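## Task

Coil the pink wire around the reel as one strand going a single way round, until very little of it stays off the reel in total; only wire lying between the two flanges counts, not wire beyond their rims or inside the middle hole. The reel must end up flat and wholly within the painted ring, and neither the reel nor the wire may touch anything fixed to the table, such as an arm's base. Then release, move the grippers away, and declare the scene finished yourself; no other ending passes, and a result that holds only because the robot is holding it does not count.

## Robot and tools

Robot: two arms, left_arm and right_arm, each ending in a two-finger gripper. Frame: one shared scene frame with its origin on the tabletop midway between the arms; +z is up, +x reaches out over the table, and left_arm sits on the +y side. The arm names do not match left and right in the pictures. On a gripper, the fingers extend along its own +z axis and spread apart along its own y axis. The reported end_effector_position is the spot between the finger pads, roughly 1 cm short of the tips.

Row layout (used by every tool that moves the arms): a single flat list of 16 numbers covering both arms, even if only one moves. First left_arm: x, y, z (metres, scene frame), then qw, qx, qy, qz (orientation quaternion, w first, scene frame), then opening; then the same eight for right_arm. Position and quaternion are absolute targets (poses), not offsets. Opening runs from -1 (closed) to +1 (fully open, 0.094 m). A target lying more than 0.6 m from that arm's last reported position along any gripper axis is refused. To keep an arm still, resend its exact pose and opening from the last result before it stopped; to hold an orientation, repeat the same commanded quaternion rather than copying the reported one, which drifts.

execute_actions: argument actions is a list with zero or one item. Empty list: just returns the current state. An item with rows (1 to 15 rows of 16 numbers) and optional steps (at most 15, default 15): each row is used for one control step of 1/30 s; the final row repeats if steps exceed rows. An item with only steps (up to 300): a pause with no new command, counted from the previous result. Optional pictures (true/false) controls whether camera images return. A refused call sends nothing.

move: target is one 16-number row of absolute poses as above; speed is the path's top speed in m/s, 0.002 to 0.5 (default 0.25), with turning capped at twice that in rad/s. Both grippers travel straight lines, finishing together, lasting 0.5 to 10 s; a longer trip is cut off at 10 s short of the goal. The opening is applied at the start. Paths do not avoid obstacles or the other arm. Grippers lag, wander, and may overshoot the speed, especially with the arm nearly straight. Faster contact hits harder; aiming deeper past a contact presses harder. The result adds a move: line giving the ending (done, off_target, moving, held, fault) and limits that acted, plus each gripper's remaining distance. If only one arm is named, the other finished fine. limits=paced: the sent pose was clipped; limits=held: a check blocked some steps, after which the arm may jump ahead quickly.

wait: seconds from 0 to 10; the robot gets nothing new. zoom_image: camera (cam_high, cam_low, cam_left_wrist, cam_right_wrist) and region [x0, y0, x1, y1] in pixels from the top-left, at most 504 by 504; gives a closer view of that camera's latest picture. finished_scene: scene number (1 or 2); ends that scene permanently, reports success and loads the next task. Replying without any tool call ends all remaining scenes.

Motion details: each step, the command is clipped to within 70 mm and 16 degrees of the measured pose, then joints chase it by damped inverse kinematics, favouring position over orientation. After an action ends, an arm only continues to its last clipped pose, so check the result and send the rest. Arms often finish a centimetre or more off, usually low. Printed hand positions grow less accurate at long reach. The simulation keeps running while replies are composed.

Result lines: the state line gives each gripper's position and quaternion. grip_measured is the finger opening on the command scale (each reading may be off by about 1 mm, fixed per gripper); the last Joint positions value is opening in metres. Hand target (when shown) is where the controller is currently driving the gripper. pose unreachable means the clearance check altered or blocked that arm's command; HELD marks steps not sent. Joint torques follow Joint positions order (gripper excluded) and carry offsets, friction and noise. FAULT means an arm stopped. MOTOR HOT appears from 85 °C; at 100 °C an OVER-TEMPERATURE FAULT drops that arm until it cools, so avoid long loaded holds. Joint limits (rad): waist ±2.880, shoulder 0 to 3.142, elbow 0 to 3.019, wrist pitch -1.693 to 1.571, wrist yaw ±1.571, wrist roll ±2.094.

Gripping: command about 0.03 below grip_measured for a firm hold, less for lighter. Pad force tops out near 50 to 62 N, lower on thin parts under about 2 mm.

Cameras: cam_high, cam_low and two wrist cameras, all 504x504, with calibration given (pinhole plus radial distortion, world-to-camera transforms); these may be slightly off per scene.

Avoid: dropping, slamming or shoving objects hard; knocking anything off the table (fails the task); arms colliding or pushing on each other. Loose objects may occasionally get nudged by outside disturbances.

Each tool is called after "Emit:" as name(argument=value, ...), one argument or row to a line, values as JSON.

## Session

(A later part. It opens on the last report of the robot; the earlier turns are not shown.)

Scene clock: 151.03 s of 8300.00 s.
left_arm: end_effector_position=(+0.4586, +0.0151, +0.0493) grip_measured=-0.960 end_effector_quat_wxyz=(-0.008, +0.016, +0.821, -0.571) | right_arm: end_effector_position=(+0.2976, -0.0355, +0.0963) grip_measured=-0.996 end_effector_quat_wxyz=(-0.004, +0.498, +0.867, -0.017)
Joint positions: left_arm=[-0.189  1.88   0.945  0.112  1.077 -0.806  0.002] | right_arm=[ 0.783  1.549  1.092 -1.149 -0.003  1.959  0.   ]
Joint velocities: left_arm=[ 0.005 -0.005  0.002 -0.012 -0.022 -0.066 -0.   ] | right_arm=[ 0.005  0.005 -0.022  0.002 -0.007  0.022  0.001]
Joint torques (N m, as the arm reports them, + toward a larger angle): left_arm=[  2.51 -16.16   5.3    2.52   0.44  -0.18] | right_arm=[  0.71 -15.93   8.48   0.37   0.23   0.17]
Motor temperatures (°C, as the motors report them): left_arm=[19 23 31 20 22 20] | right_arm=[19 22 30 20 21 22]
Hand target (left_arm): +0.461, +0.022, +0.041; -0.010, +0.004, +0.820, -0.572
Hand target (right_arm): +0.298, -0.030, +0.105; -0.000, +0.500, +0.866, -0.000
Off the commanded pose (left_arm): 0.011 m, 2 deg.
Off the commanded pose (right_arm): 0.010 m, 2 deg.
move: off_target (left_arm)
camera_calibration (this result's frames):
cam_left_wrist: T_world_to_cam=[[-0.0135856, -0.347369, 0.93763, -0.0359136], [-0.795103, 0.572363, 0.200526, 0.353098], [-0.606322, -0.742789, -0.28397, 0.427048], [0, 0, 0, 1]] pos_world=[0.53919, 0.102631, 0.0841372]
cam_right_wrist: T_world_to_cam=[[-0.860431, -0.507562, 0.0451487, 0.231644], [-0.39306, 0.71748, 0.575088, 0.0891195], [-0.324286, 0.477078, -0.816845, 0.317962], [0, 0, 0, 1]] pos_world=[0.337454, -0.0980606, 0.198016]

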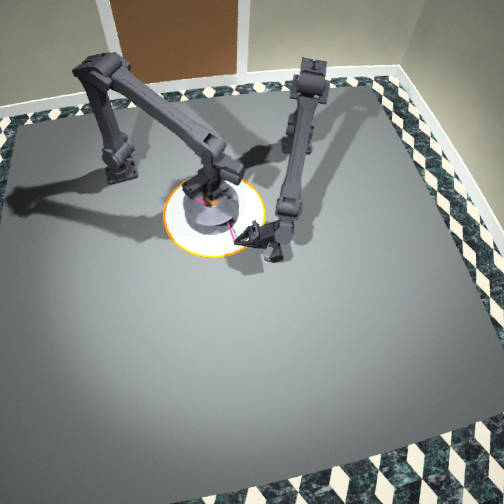

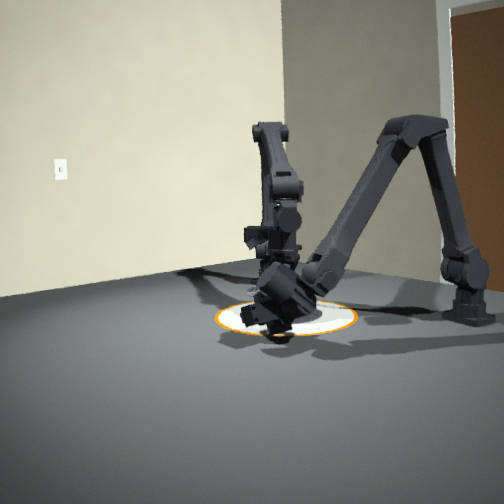

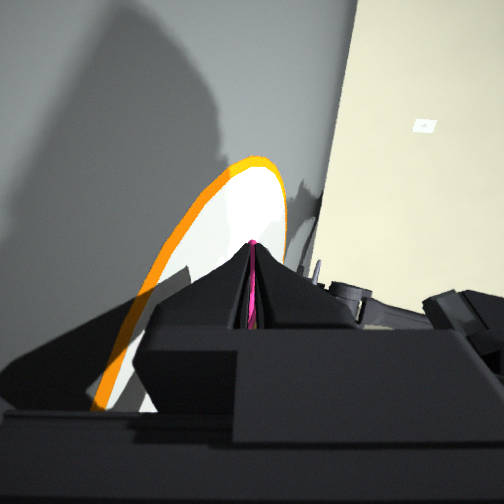

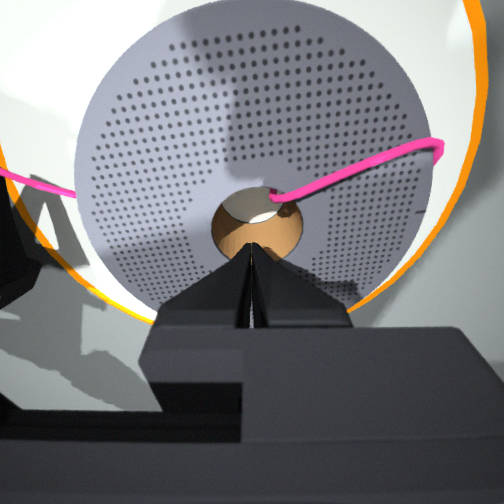

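Emit:
move(
  target=[0.46,0.02,0.03,0,0,0.819,-0.574,-1,0.290,-0.038,0.048,0,0.5,0.866,0,-1],
  speed=0.07,
)

Emit:
move(
  target=[0.46,0.02,0.03,0,0,0.819,-0.574,-1,0.292,-0.035,0.048,0,0.5,0.866,0,-0.23],
  speed=0.07,
)

Emit:
move(
  target=[0.385,0.025,0.03,0,0,0.819,-0.574,-1,0.292,-0.035,0.048,0,-0.423,0.906,0,-0.23],
  speed=0.2,
)

Emit:
zoom_image(
  camera="cam_high",
  region=[160,160,300,265],
)

Scene clock: 159.30 s of 8300.00 s.
left_arm: end_effector_position=(+0.4598, +0.0154, +0.0398) grip_measured=-0.960 end_effector_quat_wxyz=(+0.002, +0.012, +0.818, -0.575) | right_arm: end_effector_position=(+0.2952, -0.0388, +0.0582) grip_measured=-0.996 end_effector_quat_wxyz=(-0.000, +0.501, +0.866, +0.007)
Joint positions: left_arm=[-0.189  1.903  0.928  0.197  1.069 -0.84   0.002] | right_arm=[ 0.783  1.561  0.992 -0.987 -0.002  1.967  0.   ]
Joint velocities: left_arm=[-0.015 -0.005  0.027 -0.002 -0.022  0.007 -0.   ] | right_arm=[-0.005  0.005  0.002 -0.007 -0.037 -0.007 -0.   ]
Joint torques (N m, as the arm reports them, + toward a larger angle): left_arm=[  2.01 -16.17   5.07   2.43   0.16  -0.17] | right_arm=[  1.05 -12.43   7.13   0.45   0.22   0.16]
Motor temperatures (°C, as the motors report them): left_arm=[19 23 30 20 22 20] | right_arm=[19 22 30 20 22 22]
Hand target (left_arm): +0.460, +0.020, +0.030; -0.001, +0.000, +0.819, -0.574
Hand target (right_arm): +0.290, -0.038, +0.048; +0.000, +0.500, +0.866, +0.000
Off the commanded pose (left_arm): 0.011 m, 1 deg.
Off the commanded pose (right_arm): 0.011 m, 1 deg.
After step 90, 4.20 s passed at rest.
move: off_target (left_arm, right_arm)
camera_calibration (this result's frames):
cam_left_wrist: T_world_to_cam=[[-0.0183061, -0.337995, 0.94097, -0.0249617], [-0.807203, 0.560346, 0.185572, 0.362135], [-0.589991, -0.756156, -0.283088, 0.417911], [0, 0, 0, 1]] pos_world=[0.538423, 0.104648, 0.0745919]
cam_right_wrist: T_world_to_cam=[[-0.864764, -0.502177, -0.00124799, 0.233843], [-0.405842, 0.697405, 0.590694, 0.114485], [-0.295762, 0.511317, -0.806895, 0.27996], [0, 0, 0, 1]] pos_world=[0.331483, -0.10556, 0.158565]

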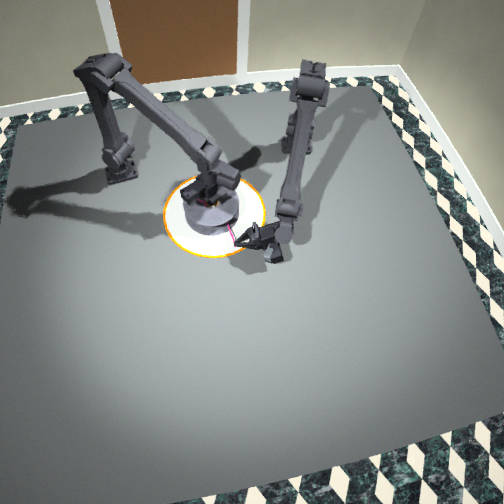

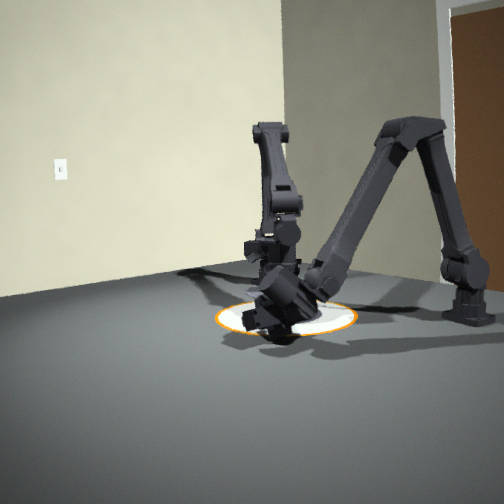

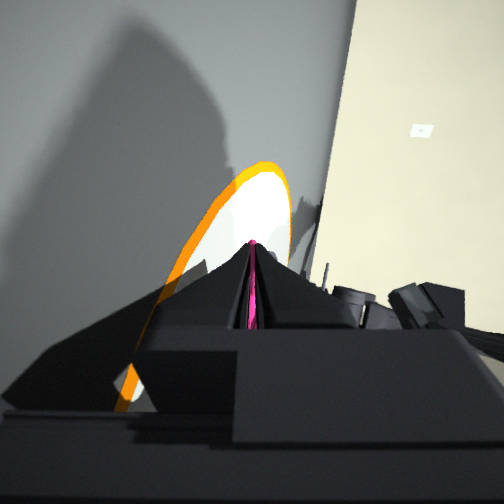

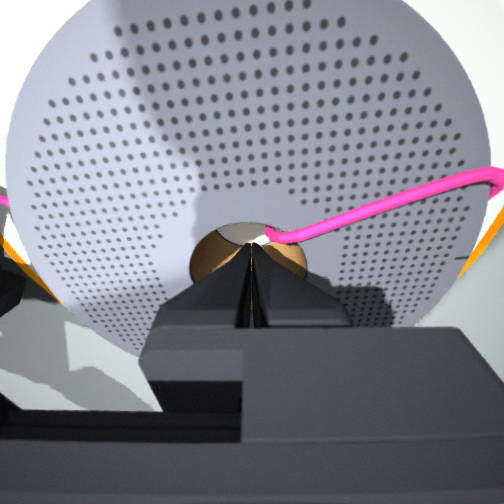

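Scene clock: 160.00 s of 8300.00 s.
left_arm: end_effector_position=(+0.4598, +0.0154, +0.0398) grip_measured=-0.960 end_effector_quat_wxyz=(+0.002, +0.011, +0.818, -0.575) | right_arm: end_effector_position=(+0.2955, -0.0389, +0.0588) grip_measured=-0.280 end_effector_quat_wxyz=(+0.001, +0.501, +0.865, +0.008)
Joint positions: left_arm=[-0.189  1.903  0.928  0.197  1.069 -0.842  0.002] | right_arm=[ 0.783  1.56   0.992 -0.988 -0.     1.967  0.034]
Joint velocities: left_arm=[-0.005 -0.015 -0.002  0.002 -0.037 -0.037 -0.002] | right_arm=[-0.024 -0.015 -0.007 -0.012  0.022 -0.007 -0.   ]
Joint torques (N m, as the arm reports them, + toward a larger angle): left_arm=[  2.01 -16.06   4.94   2.47   0.15  -0.19] | right_arm=[  1.1  -11.57   7.94   0.42   0.14   0.16]
Motor temperatures (°C, as the motors report them): left_arm=[19 23 30 20 22 20] | right_arm=[19 22 30 20 22 22]
Hand target (left_arm): +0.460, +0.020, +0.030; -0.000, +0.000, +0.819, -0.574
Hand target (right_arm): +0.292, -0.035, +0.048; +0.000, +0.500, +0.866, -0.000
Off the commanded pose (left_arm): 0.011 m, 1 deg.
Off the commanded pose (right_arm): 0.012 m, 1 deg.
move: off_target (left_arm, right_arm)
camera_calibration (this result's frames):
cam_left_wrist: T_world_to_cam=[[-0.0167806, -0.338019, 0.94099, -0.0256636], [-0.807224, 0.559927, 0.18674, 0.362105], [-0.590007, -0.756456, -0.282253, 0.41789], [0, 0, 0, 1]] pos_world=[0.538427, 0.104688, 0.0744804]
cam_right_wrist: T_world_to_cam=[[-0.865156, -0.501493, -0.00302893, 0.234231], [-0.406589, 0.69787, 0.58963, 0.114676], [-0.293581, 0.511354, -0.807668, 0.280015], [0, 0, 0, 1]] pos_world=[0.33148, -0.10575, 0.159253]

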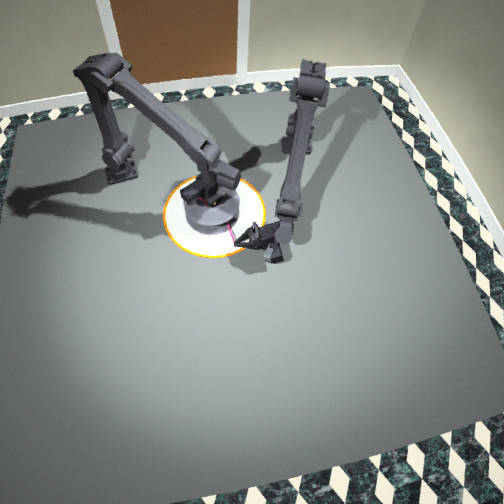

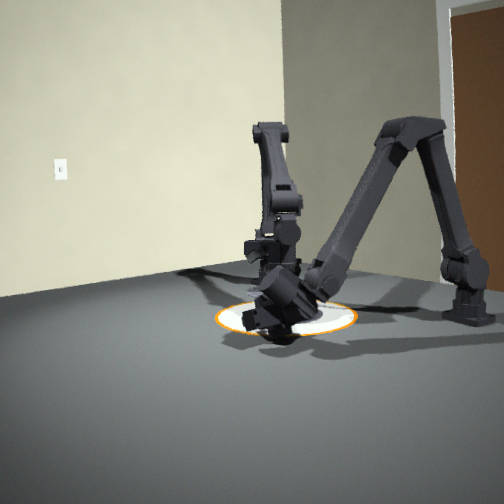

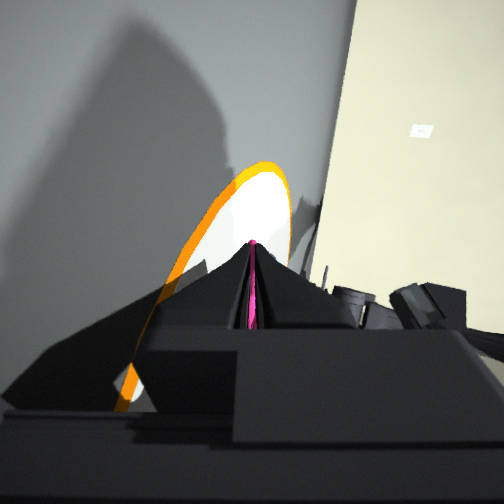

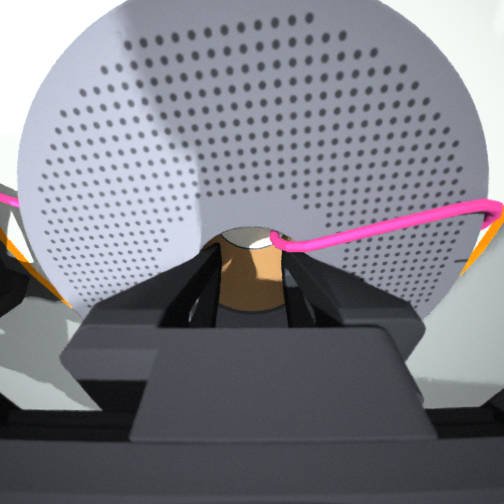

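Scene clock: 165.30 s of 8300.00 s.
left_arm: end_effector_position=(+0.3849, +0.0239, +0.0318) grip_measured=-0.960 end_effector_quat_wxyz=(-0.005, +0.008, +0.817, -0.577) | right_arm: end_effector_position=(+0.2981, -0.0367, +0.0589) grip_measured=-0.269 end_effector_quat_wxyz=(+0.014, -0.397, +0.917, +0.005)
Joint positions: left_arm=[-0.237  1.819  0.708  0.386  1.042 -0.917  0.002] | right_arm=[ 0.783  1.56   0.992 -0.974  0.004  0.1    0.034]
Joint velocities: left_arm=[-0.005 -0.005  0.007  0.002  0.022  0.037 -0.001] | right_arm=[ 0.005 -0.015 -0.012  0.007 -0.007 -0.007 -0.001]
Joint torques (N m, as the arm reports them, + toward a larger angle): left_arm=[  1.26 -14.8    3.98   2.46  -0.35  -0.2 ] | right_arm=[  1.07 -11.79   8.08   0.08  -0.11  -0.39]
Motor temperatures (°C, as the motors report them): left_arm=[19 23 30 20 22 20] | right_arm=[19 22 30 20 21 22]
Hand target (left_arm): +0.385, +0.025, +0.029; -0.000, +0.000, +0.819, -0.574
Hand target (right_arm): +0.292, -0.035, +0.048; +0.000, -0.423, +0.906, +0.000
Off the commanded pose (left_arm): 0.002 m, 1 deg.
Off the commanded pose (right_arm): 0.013 m, 4 deg.
move: off_target (right_arm)
camera_calibration (this result's frames):
cam_left_wrist: T_world_to_cam=[[-0.003516, -0.335204, 0.942139, -0.0217335], [-0.802711, 0.562805, 0.197245, 0.296289], [-0.596357, -0.755572, -0.271051, 0.379949], [0, 0, 0, 1]] pos_world=[0.464343, 0.113041, 0.0650199]
cam_right_wrist: T_world_to_cam=[[0.73206, -0.68113, 0.0121992, -0.245985], [-0.569234, -0.601764, 0.560225, 0.116654], [-0.374246, -0.417063, -0.82825, 0.270885], [0, 0, 0, 1]] pos_world=[0.347857, 0.0156261, 0.162009]

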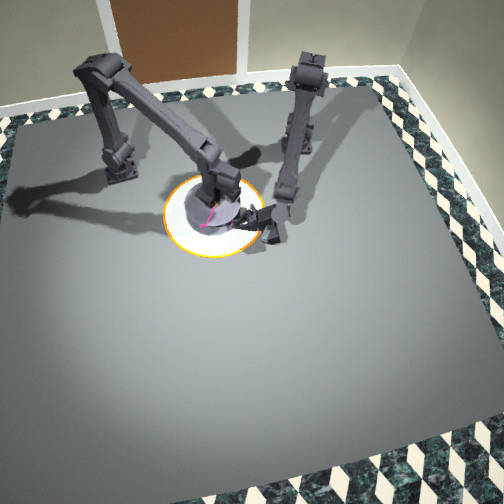

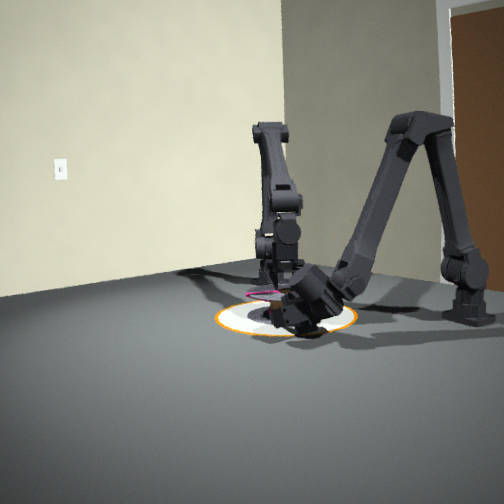

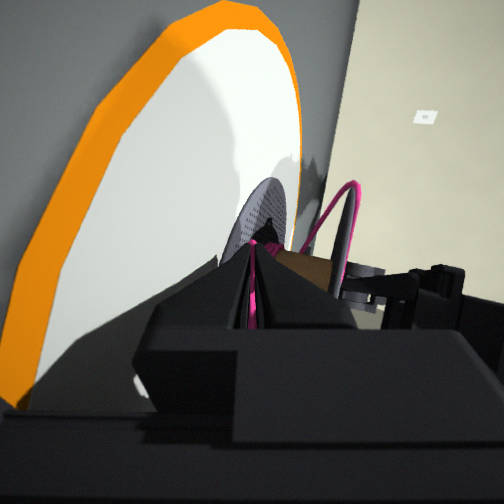

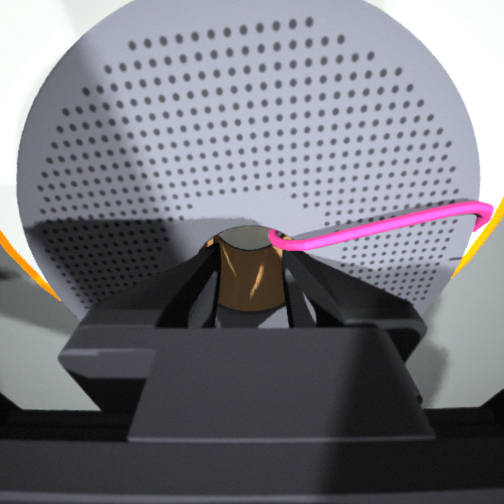

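Region (160, 160, 300, 265) of cam_high's 504x504 image, scaled by 3.600, with more detail than that image has; it fills the top 378 rows of this view, and the rest is white.

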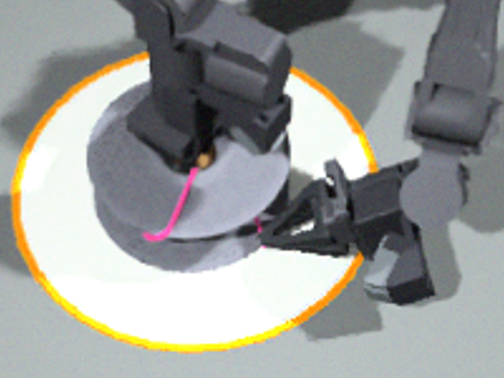

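Emit:
move(
  target=[0.35,0.027,0.03,0,0,0.819,-0.574,-1,0.292,-0.035,0.048,0,-0.766,0.643,0,-0.23],
  speed=0.2,
)

Emit:
move(
  target=[0.35,0.027,0.03,0,0,0.819,-0.574,-0.8,0.292,-0.035,0.048,0,-0.766,0.643,0,-0.23],
  speed=0.2,
)

Emit:
move(
  target=[0.35,0.15,0.07,0,0,0.819,-0.574,-0.8,0.292,-0.035,0.048,0,-0.766,0.643,0,-0.23],
  speed=0.1,
)

Emit:
zoom_image(
  camera="cam_left_wrist",
  region=[150,80,400,300],
)

Scene clock: 172.27 s of 8300.00 s.
left_arm: end_effector_position=(+0.3459, +0.0245, +0.0306) grip_measured=-0.960 end_effector_quat_wxyz=(-0.009, +0.011, +0.817, -0.576) | right_arm: end_effector_position=(+0.2989, -0.0346, +0.0598) grip_measured=-0.261 end_effector_quat_wxyz=(-0.020, +0.744, -0.667, -0.002)
Joint positions: left_arm=[-0.278  1.776  0.607  0.474  1.018 -0.956  0.002] | right_arm=[ 0.783  1.557  0.992 -0.966 -0.    -0.762  0.035]
Joint velocities: left_arm=[-0.015 -0.015 -0.002 -0.017 -0.051 -0.037 -0.001] | right_arm=[ 0.005 -0.015 -0.007 -0.022 -0.007 -0.081  0.   ]
Joint torques (N m, as the arm reports them, + toward a larger angle): left_arm=[  1.81 -13.42   3.78   2.51  -0.5   -0.24] | right_arm=[  1.02 -11.64   8.08  -0.21  -0.03  -0.48]
Motor temperatures (°C, as the motors report them): left_arm=[19 23 29 21 22 20] | right_arm=[19 22 29 20 21 22]
Hand target (left_arm): +0.350, +0.027, +0.029; -0.001, +0.000, +0.819, -0.574
Hand target (right_arm): +0.292, -0.035, +0.048; -0.000, +0.765, -0.644, -0.000
Off the commanded pose (left_arm): 0.005 m, 2 deg.
Off the commanded pose (right_arm): 0.014 m, 4 deg.
After step 90, 1.17 s passed at rest.
move: off_target (right_arm)
camera_calibration (this result's frames):
cam_left_wrist: T_world_to_cam=[[-0.00488126, -0.336513, 0.941666, -0.0200446], [-0.796653, 0.570481, 0.199737, 0.262486], [-0.604417, -0.749207, -0.270869, 0.359424], [0, 0, 0, 1]] pos_world=[0.426255, 0.112794, 0.063804]
cam_right_wrist: T_world_to_cam=[[0.99294, 0.112128, 0.0386852, -0.297241], [0.0713166, -0.824971, 0.560657, -0.0813802], [0.0947795, -0.553941, -0.827144, 0.127867], [0, 0, 0, 1]] pos_world=[0.288827, 0.0370235, 0.16289]

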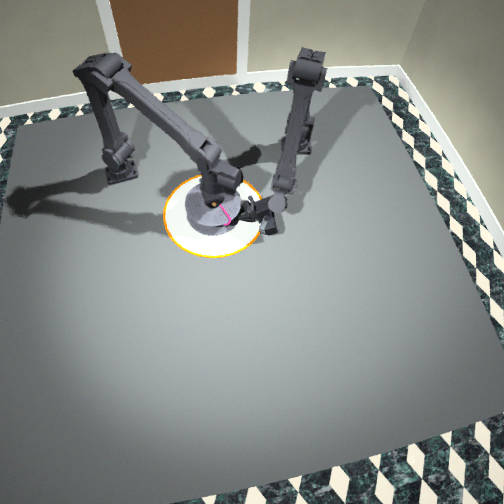

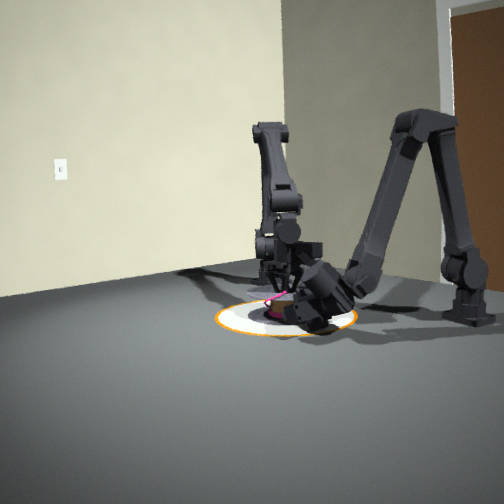

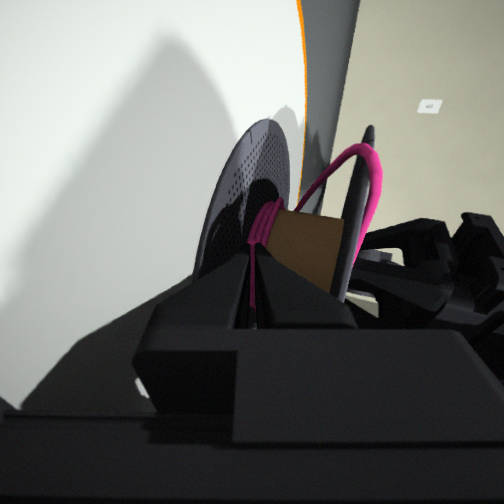

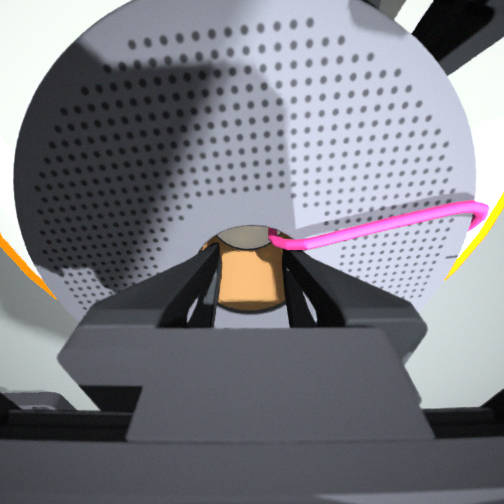

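Scene clock: 172.97 s of 8300.00 s.
left_arm: end_effector_position=(+0.3478, +0.0247, +0.0301) grip_measured=-0.803 end_effector_quat_wxyz=(-0.006, +0.007, +0.819, -0.574) | right_arm: end_effector_position=(+0.2987, -0.0343, +0.0603) grip_measured=-0.261 end_effector_quat_wxyz=(-0.020, +0.755, -0.656, -0.002)
Joint positions: left_arm=[-0.278  1.775  0.607  0.476  1.007 -0.961  0.009] | right_arm=[ 0.783  1.556  0.992 -0.966 -0.002 -0.793  0.035]
Joint velocities: left_arm=[-0.005 -0.015 -0.007 -0.002 -0.037 -0.051 -0.   ] | right_arm=[ 0.005 -0.024  0.012 -0.002  0.007 -0.037  0.   ]
Joint torques (N m, as the arm reports them, + toward a larger angle): left_arm=[  1.83 -13.58   3.76   2.36  -0.12  -0.16] | right_arm=[  1.07 -11.43   8.1   -0.24   0.04  -0.17]
Motor temperatures (°C, as the motors report them): left_arm=[19 23 29 21 22 20] | right_arm=[19 22 29 20 21 22]
Hand target (left_arm): +0.350, +0.027, +0.030; +0.000, +0.000, +0.819, -0.574
Hand target (right_arm): +0.292, -0.035, +0.048; -0.000, +0.766, -0.643, -0.000
Off the commanded pose (left_arm): 0.003 m, 1 deg.
Off the commanded pose (right_arm): 0.014 m, 3 deg.
move: off_target (right_arm)
camera_calibration (this result's frames):
cam_left_wrist: T_world_to_cam=[[-0.00230693, -0.341643, 0.939827, -0.0202007], [-0.802792, 0.561012, 0.201967, 0.266249], [-0.596255, -0.75402, -0.275563, 0.358], [0, 0, 0, 1]] pos_world=[0.427155, 0.113668, 0.063863]
cam_right_wrist: T_world_to_cam=[[0.988934, 0.143127, 0.0390515, -0.294839], [0.097026, -0.823077, 0.559581, -0.0889499], [0.112234, -0.549599, -0.827855, 0.123386], [0, 0, 0, 1]] pos_world=[0.286358, 0.0367999, 0.163435]

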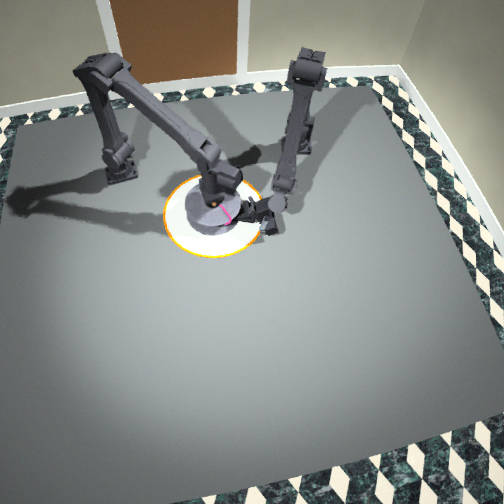

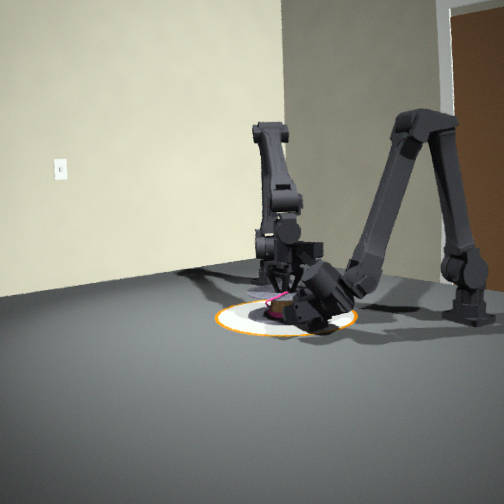

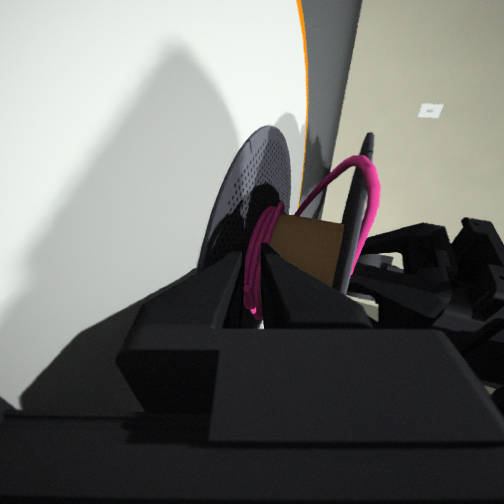

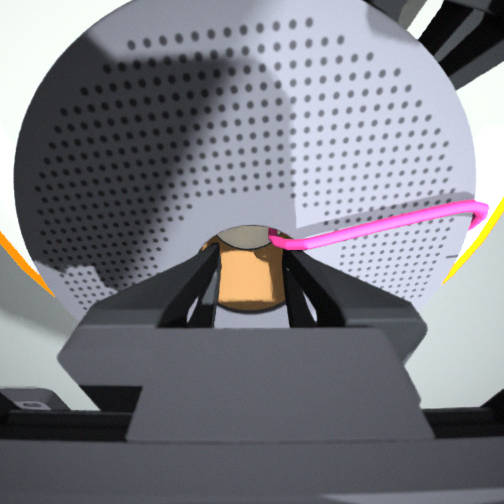

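Scene clock: 174.90 s of 8300.00 s.
left_arm: end_effector_position=(+0.3369, +0.1516, +0.0598) grip_measured=-0.803 end_effector_quat_wxyz=(-0.013, -0.012, +0.821, -0.570) | right_arm: end_effector_position=(+0.2986, -0.0343, +0.0603) grip_measured=-0.261 end_effector_quat_wxyz=(-0.020, +0.756, -0.655, -0.002)
Joint positions: left_arm=[ 0.061  1.567  0.577 -0.258  1.193 -0.383  0.009] | right_arm=[ 0.783  1.556  0.992 -0.966 -0.002 -0.796  0.035]
Joint velocities: left_arm=[ 0.005 -0.005  0.002 -0.022  0.007  0.037 -0.001] | right_arm=[-0.005 -0.015  0.017  0.012 -0.037 -0.051 -0.001]
Joint torques (N m, as the arm reports them, + toward a larger angle): left_arm=[  2.01 -11.26   7.96  -0.16   0.63   0.12] | right_arm=[  1.06 -11.44   8.1   -0.25   0.05  -0.15]
Motor temperatures (°C, as the motors report them): left_arm=[19 23 29 20 22 20] | right_arm=[19 22 29 20 21 22]
Hand target (left_arm): +0.351, +0.152, +0.070; +0.003, -0.001, +0.820, -0.573
Hand target (right_arm): +0.292, -0.035, +0.048; -0.000, +0.766, -0.643, -0.000
Off the commanded pose (left_arm): 0.017 m, 2 deg.
Off the commanded pose (right_arm): 0.014 m, 3 deg.
move: off_target (left_arm, right_arm)
camera_calibration (this result's frames):
cam_left_wrist: T_world_to_cam=[[0.0383059, -0.350443, 0.9358, -0.0168565], [-0.808135, 0.53996, 0.235287, 0.183336], [-0.58775, -0.765266, -0.262521, 0.45345], [0, 0, 0, 1]] pos_world=[0.415322, 0.242109, 0.0916781]
cam_right_wrist: T_world_to_cam=[[0.988554, 0.145774, 0.0388656, -0.294578], [0.0993537, -0.822908, 0.55942, -0.0895918], [0.113532, -0.549155, -0.827973, 0.123049], [0, 0, 0, 1]] pos_world=[0.286137, 0.0367889, 0.163449]

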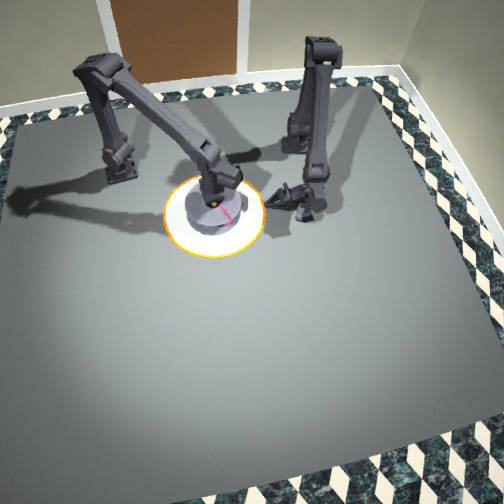

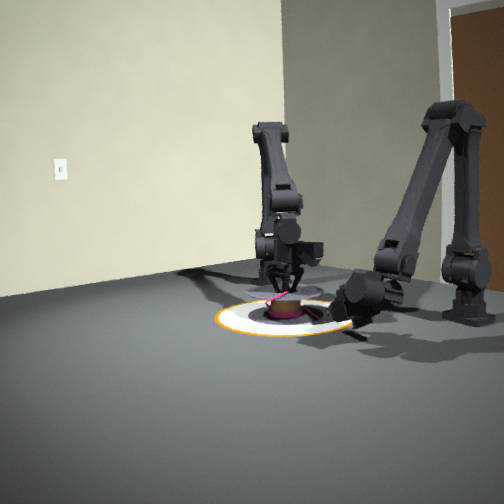

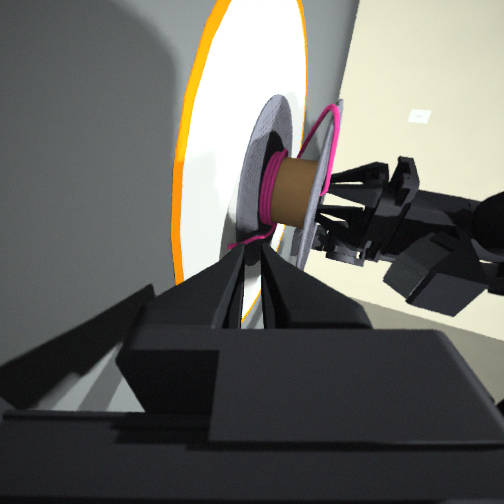

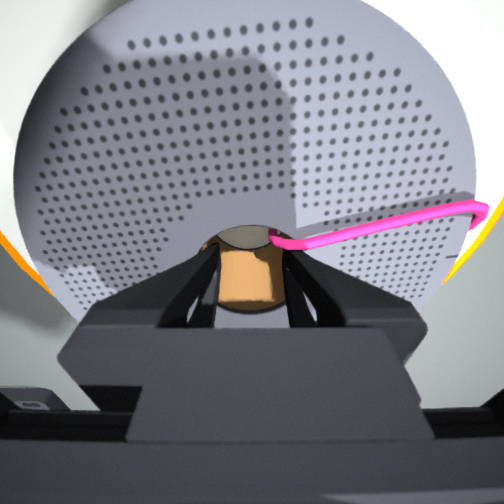

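Region (150, 80, 400, 300) of cam_left_wrist's 504x504 image, scaled by 2.016, with more detail than that image has; it fills the top 444 rows of this view, and the rest is white.

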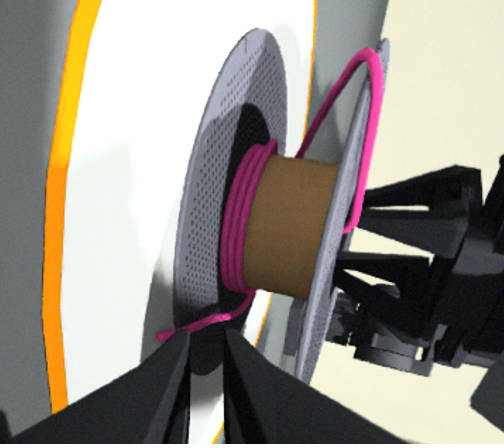

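Emit:
move(
  target=[0.35,0.15,0.16,0,-0.13,0.991,0,-0.6,0.310,-0.02,0.125,0,-0.766,0.643,0,-0.5],
  speed=0.2,
)

Emit:
move(
  target=[0.345,-0.02,0.15,0,-0.13,0.991,0,-0.6,0.30,-0.26,0.16,0,-0.423,0.906,0,-1],
  speed=0.25,
)

Scene clock: 182.17 s of 8300.00 s.
left_arm: end_effector_position=(+0.3349, +0.1592, +0.1480) grip_measured=-0.603 end_effector_quat_wxyz=(-0.004, -0.133, +0.991, +0.000) | right_arm: end_effector_position=(+0.2981, -0.0350, +0.1014) grip_measured=-0.498 end_effector_quat_wxyz=(+0.027, +0.762, -0.647, +0.000)
Joint positions: left_arm=[-0.36   1.364  1.041 -1.254  0.005 -0.821  0.019] | right_arm=[ 0.783  1.556  1.115 -1.184 -0.002 -0.817  0.024]
Joint velocities: left_arm=[-0.005 -0.005 -0.022 -0.017 -0.051  0.022 -0.001] | right_arm=[-0.015 -0.005 -0.012 -0.012 -0.022  0.007 -0.   ]
Joint torques (N m, as the arm reports them, + toward a larger angle): left_arm=[ 0.58 -9.95 12.91 -0.78 -0.26 -0.29] | right_arm=[ -0.1  -15.74  13.05  -0.51   0.06  -0.07]
Motor temperatures (°C, as the motors report them): left_arm=[19 23 31 20 22 20] | right_arm=[19 22 30 20 21 22]
Hand target (left_arm): +0.346, +0.149, +0.161; +0.005, -0.137, +0.991, -0.005
Hand target (right_arm): +0.309, -0.021, +0.125; +0.000, +0.766, -0.643, -0.000
Off the commanded pose (left_arm): 0.021 m, 1 deg.
Off the commanded pose (right_arm): 0.030 m, 3 deg.
After step 90, 0.77 s passed at rest.
move: off_target (left_arm, right_arm)
camera_calibration (this result's frames):
cam_left_wrist: T_world_to_cam=[[0.266371, -0.963869, -0.00173296, 0.063327], [-0.779512, -0.216479, 0.587791, 0.215523], [-0.566929, -0.155219, -0.809011, 0.458028], [0, 0, 0, 1]] pos_world=[0.410804, 0.17879, 0.243976]
cam_right_wrist: T_world_to_cam=[[0.98552, 0.166832, -0.0302861, -0.28687], [0.150181, -0.775938, 0.612672, -0.13205], [0.0787129, -0.608349, -0.789757, 0.161206], [0, 0, 0, 1]] pos_world=[0.289858, 0.0434655, 0.199528]

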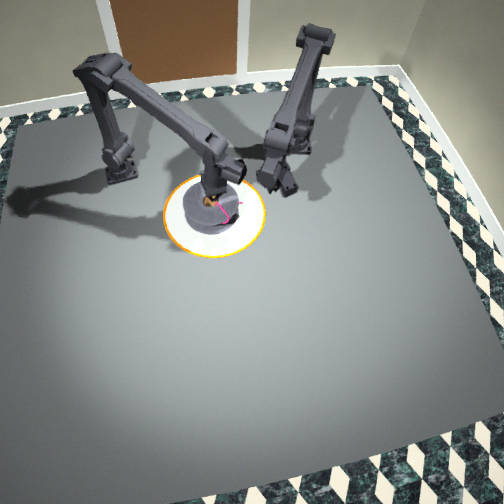

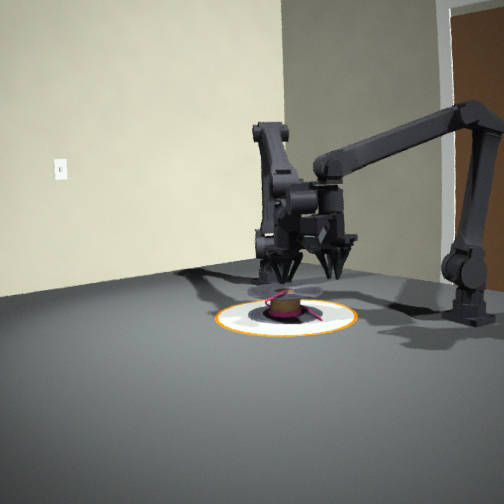

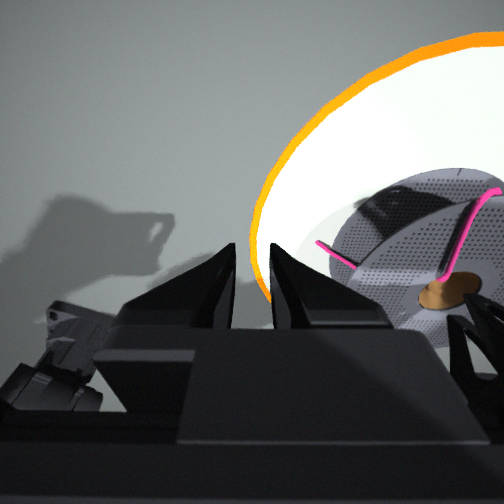

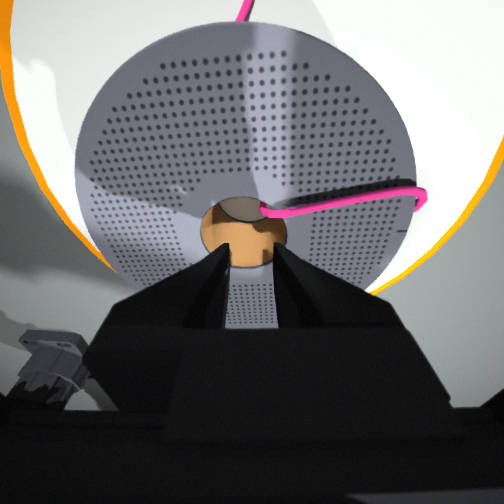

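Scene clock: 184.27 s of 8300.00 s.
left_arm: end_effector_position=(+0.3356, -0.0061, +0.1401) grip_measured=-0.603 end_effector_quat_wxyz=(-0.007, -0.125, +0.992, +0.007) | right_arm: end_effector_position=(+0.3026, -0.2537, +0.1612) grip_measured=-0.996 end_effector_quat_wxyz=(+0.010, -0.432, +0.902, +0.001)
Joint positions: left_arm=[-0.656  1.655  1.345 -1.281  0.005 -1.101  0.019] | right_arm=[ 0.276  1.084  0.846 -1.313 -0.002 -0.484  0.   ]
Joint velocities: left_arm=[ 0.005  0.005 -0.017 -0.007  0.037 -0.051 -0.001] | right_arm=[-0.015 -0.015  0.007 -0.002 -0.037  0.022 -0.   ]
Joint torques (N m, as the arm reports them, + toward a larger angle): left_arm=[  0.86 -15.64  12.99  -0.76  -0.08  -0.28] | right_arm=[-1.16 -8.08  8.2  -0.33  0.06  0.16]
Motor temperatures (°C, as the motors report them): left_arm=[19 23 31 20 22 20] | right_arm=[19 22 30 20 21 22]
Hand target (left_arm): +0.343, -0.020, +0.151; -0.002, -0.130, +0.992, -0.002
Hand target (right_arm): +0.297, -0.259, +0.159; +0.002, -0.423, +0.906, +0.000
Off the commanded pose (left_arm): 0.020 m, 1 deg.
Off the commanded pose (right_arm): 0.007 m, 2 deg.
move: off_target (left_arm)
camera_calibration (this result's frames):
cam_left_wrist: T_world_to_cam=[[0.250432, -0.968008, -0.0156496, -0.0888626], [-0.777836, -0.210805, 0.592057, 0.183844], [-0.576415, -0.136097, -0.805744, 0.429242], [0, 0, 0, 1]] pos_world=[0.412676, 0.0111543, 0.235623]
cam_right_wrist: T_world_to_cam=[[0.782109, -0.622873, 0.0183064, -0.399647], [-0.520187, -0.636433, 0.569525, -0.093809], [-0.343091, -0.454954, -0.82177, 0.246745], [0, 0, 0, 1]] pos_world=[0.348425, -0.196375, 0.26351]

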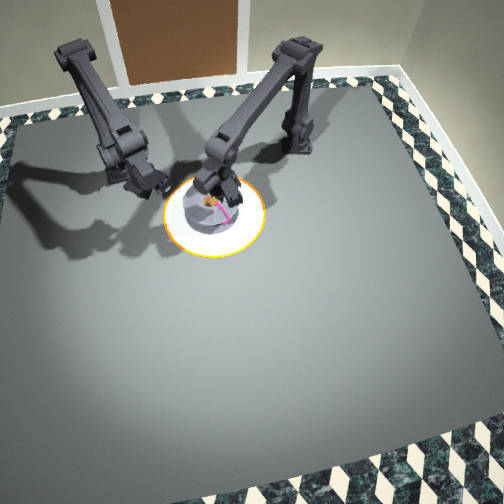

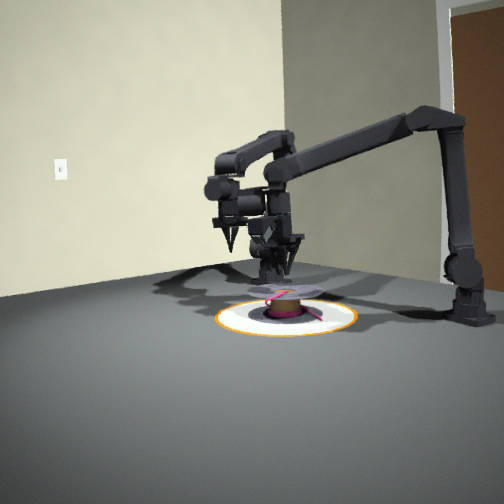

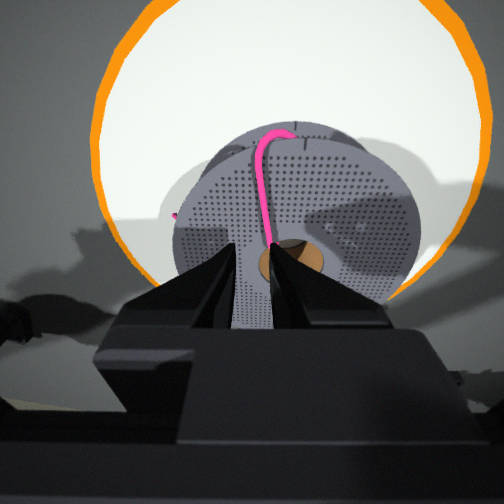

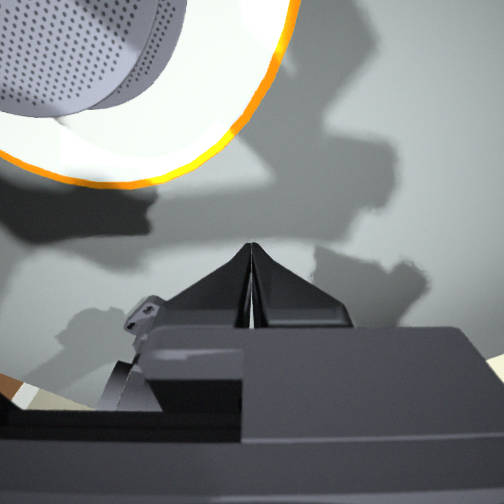

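Emit:
move(
  target=[0.333,-0.016,0.068,0,-0.174,0.985,0,-0.55,0.30,-0.26,0.16,0,-0.423,0.906,0,-1],
  speed=0.06,
)

Emit:
move(
  target=[0.333,-0.016,0.068,0,-0.174,0.985,0,-1,0.30,-0.26,0.16,0,-0.423,0.906,0,-1],
  speed=0.06,
)

Scene clock: 188.47 s of 8300.00 s.
left_arm: end_effector_position=(+0.3400, -0.0158, +0.0865) grip_measured=-0.553 end_effector_quat_wxyz=(+0.004, -0.171, +0.985, -0.011) | right_arm: end_effector_position=(+0.3016, -0.2541, +0.1612) grip_measured=-0.996 end_effector_quat_wxyz=(+0.007, -0.432, +0.902, +0.001)
Joint positions: left_arm=[-0.662  1.705  1.261 -1.103  0.004 -1.201  0.021] | right_arm=[ 0.276  1.084  0.846 -1.318 -0.002 -0.484  0.   ]
Joint velocities: left_arm=[-0.015 -0.005 -0.022  0.002 -0.066 -0.022  0.   ] | right_arm=[ 0.005 -0.005 -0.017  0.007  0.022  0.037  0.   ]
Joint torques (N m, as the arm reports them, + toward a larger angle): left_arm=[  0.37 -14.84   6.58   0.97  -0.26  -0.28] | right_arm=[-1.49 -7.38  9.   -0.34  0.09  0.11]
Motor temperatures (°C, as the motors report them): left_arm=[19 23 32 20 22 20] | right_arm=[19 22 30 20 21 22]
Hand target (left_arm): +0.333, -0.017, +0.068; -0.000, -0.174, +0.985, -0.000
Hand target (right_arm): +0.300, -0.260, +0.160; -0.000, -0.423, +0.906, +0.000
Off the commanded pose (left_arm): 0.020 m, 1 deg.
Off the commanded pose (right_arm): 0.006 m, 1 deg.
move: off_target (left_arm)
camera_calibration (this result's frames):
cam_left_wrist: T_world_to_cam=[[0.339594, -0.940294, 0.0228931, -0.133399], [-0.771924, -0.264714, 0.577979, 0.215271], [-0.53741, -0.21395, -0.81573, 0.373651], [0, 0, 0, 1]] pos_world=[0.412278, 0.0114934, 0.18343]
cam_right_wrist: T_world_to_cam=[[0.781944, -0.62314, 0.0161539, -0.39879], [-0.518029, -0.635196, 0.572863, -0.0954951], [-0.346713, -0.456315, -0.819492, 0.24655], [0, 0, 0, 1]] pos_world=[0.347844, -0.196655, 0.263194]

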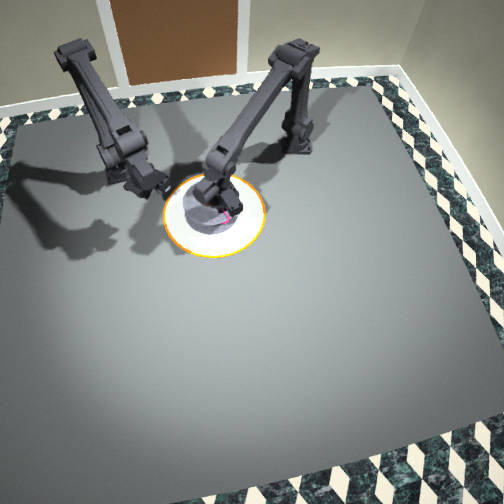

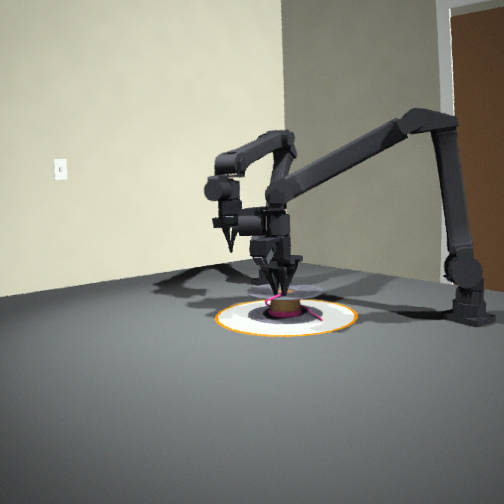

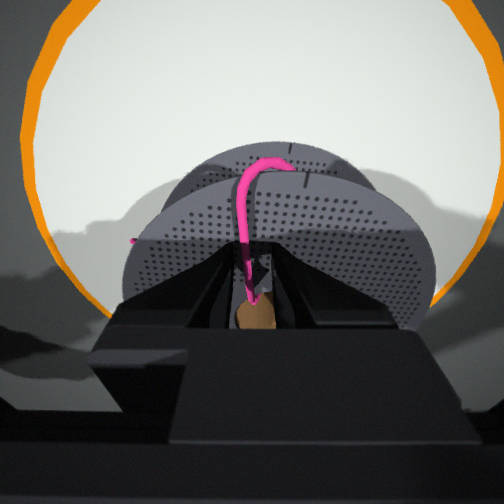

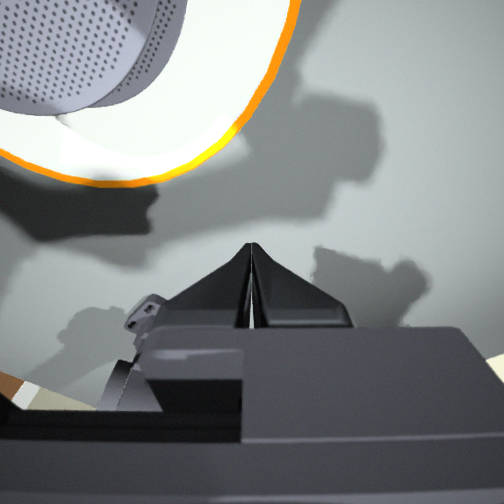

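Scene clock: 189.17 s of 8300.00 s.
left_arm: end_effector_position=(+0.3399, -0.0157, +0.0862) grip_measured=-0.956 end_effector_quat_wxyz=(+0.004, -0.172, +0.985, -0.011) | right_arm: end_effector_position=(+0.3016, -0.2541, +0.1612) grip_measured=-0.996 end_effector_quat_wxyz=(+0.007, -0.432, +0.902, +0.001)
Joint positions: left_arm=[-0.662  1.705  1.26  -1.102  0.004 -1.203  0.002] | right_arm=[ 0.276  1.084  0.846 -1.318 -0.002 -0.484  0.   ]
Joint velocities: left_arm=[ 0.005 -0.005 -0.007  0.007  0.051 -0.007 -0.   ] | right_arm=[ 0.015 -0.034 -0.012  0.002 -0.007  0.037 -0.001]
Joint torques (N m, as the arm reports them, + toward a larger angle): left_arm=[  0.4  -15.15   6.38   0.94  -0.29  -0.29] | right_arm=[-1.53 -7.37  8.99 -0.32  0.09  0.11]
Motor temperatures (°C, as the motors report them): left_arm=[19 23 32 20 22 20] | right_arm=[19 22 30 20 21 22]
Hand target (left_arm): +0.333, -0.016, +0.068; +0.000, -0.174, +0.985, +0.000
Hand target (right_arm): +0.300, -0.260, +0.160; +0.000, -0.423, +0.906, +0.000
Off the commanded pose (left_arm): 0.020 m, 1 deg.
Off the commanded pose (right_arm): 0.006 m, 1 deg.
move: off_target (left_arm)
camera_calibration (this result's frames):
cam_left_wrist: T_world_to_cam=[[0.342104, -0.939383, 0.022905, -0.134116], [-0.771183, -0.266755, 0.57803, 0.215096], [-0.536881, -0.21541, -0.815694, 0.373207], [0, 0, 0, 1]] pos_world=[0.412128, 0.0117843, 0.183163]
cam_right_wrist: T_world_to_cam=[[0.781944, -0.62314, 0.0161539, -0.39879], [-0.518029, -0.635196, 0.572863, -0.0954951], [-0.346713, -0.456315, -0.819492, 0.24655], [0, 0, 0, 1]] pos_world=[0.347844, -0.196655, 0.263194]

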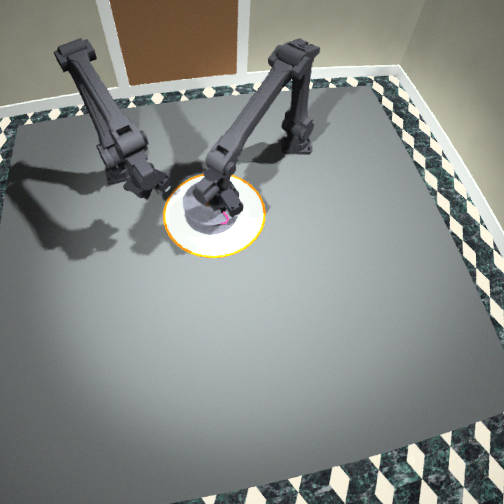

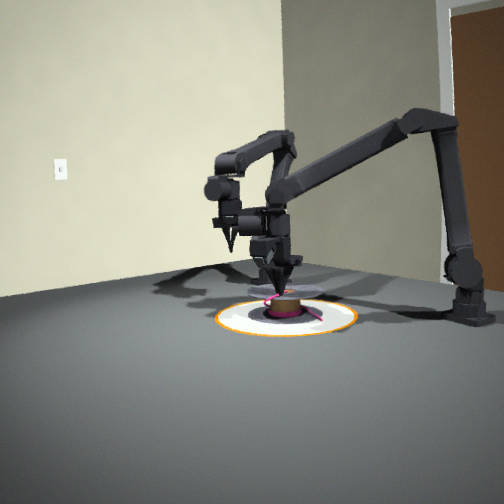

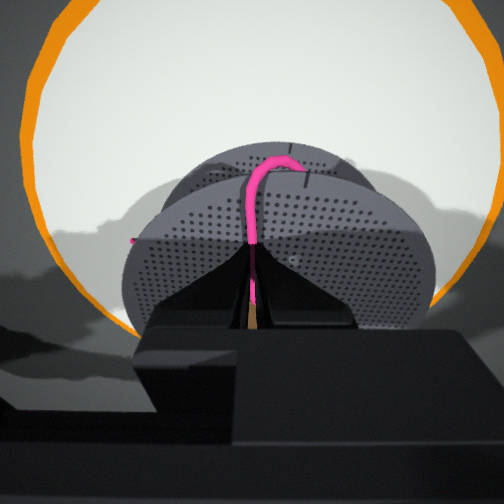

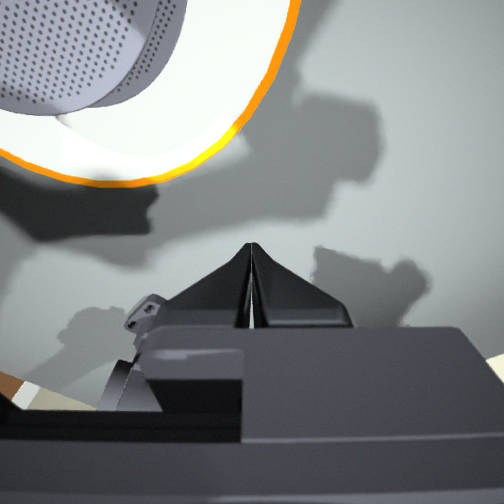

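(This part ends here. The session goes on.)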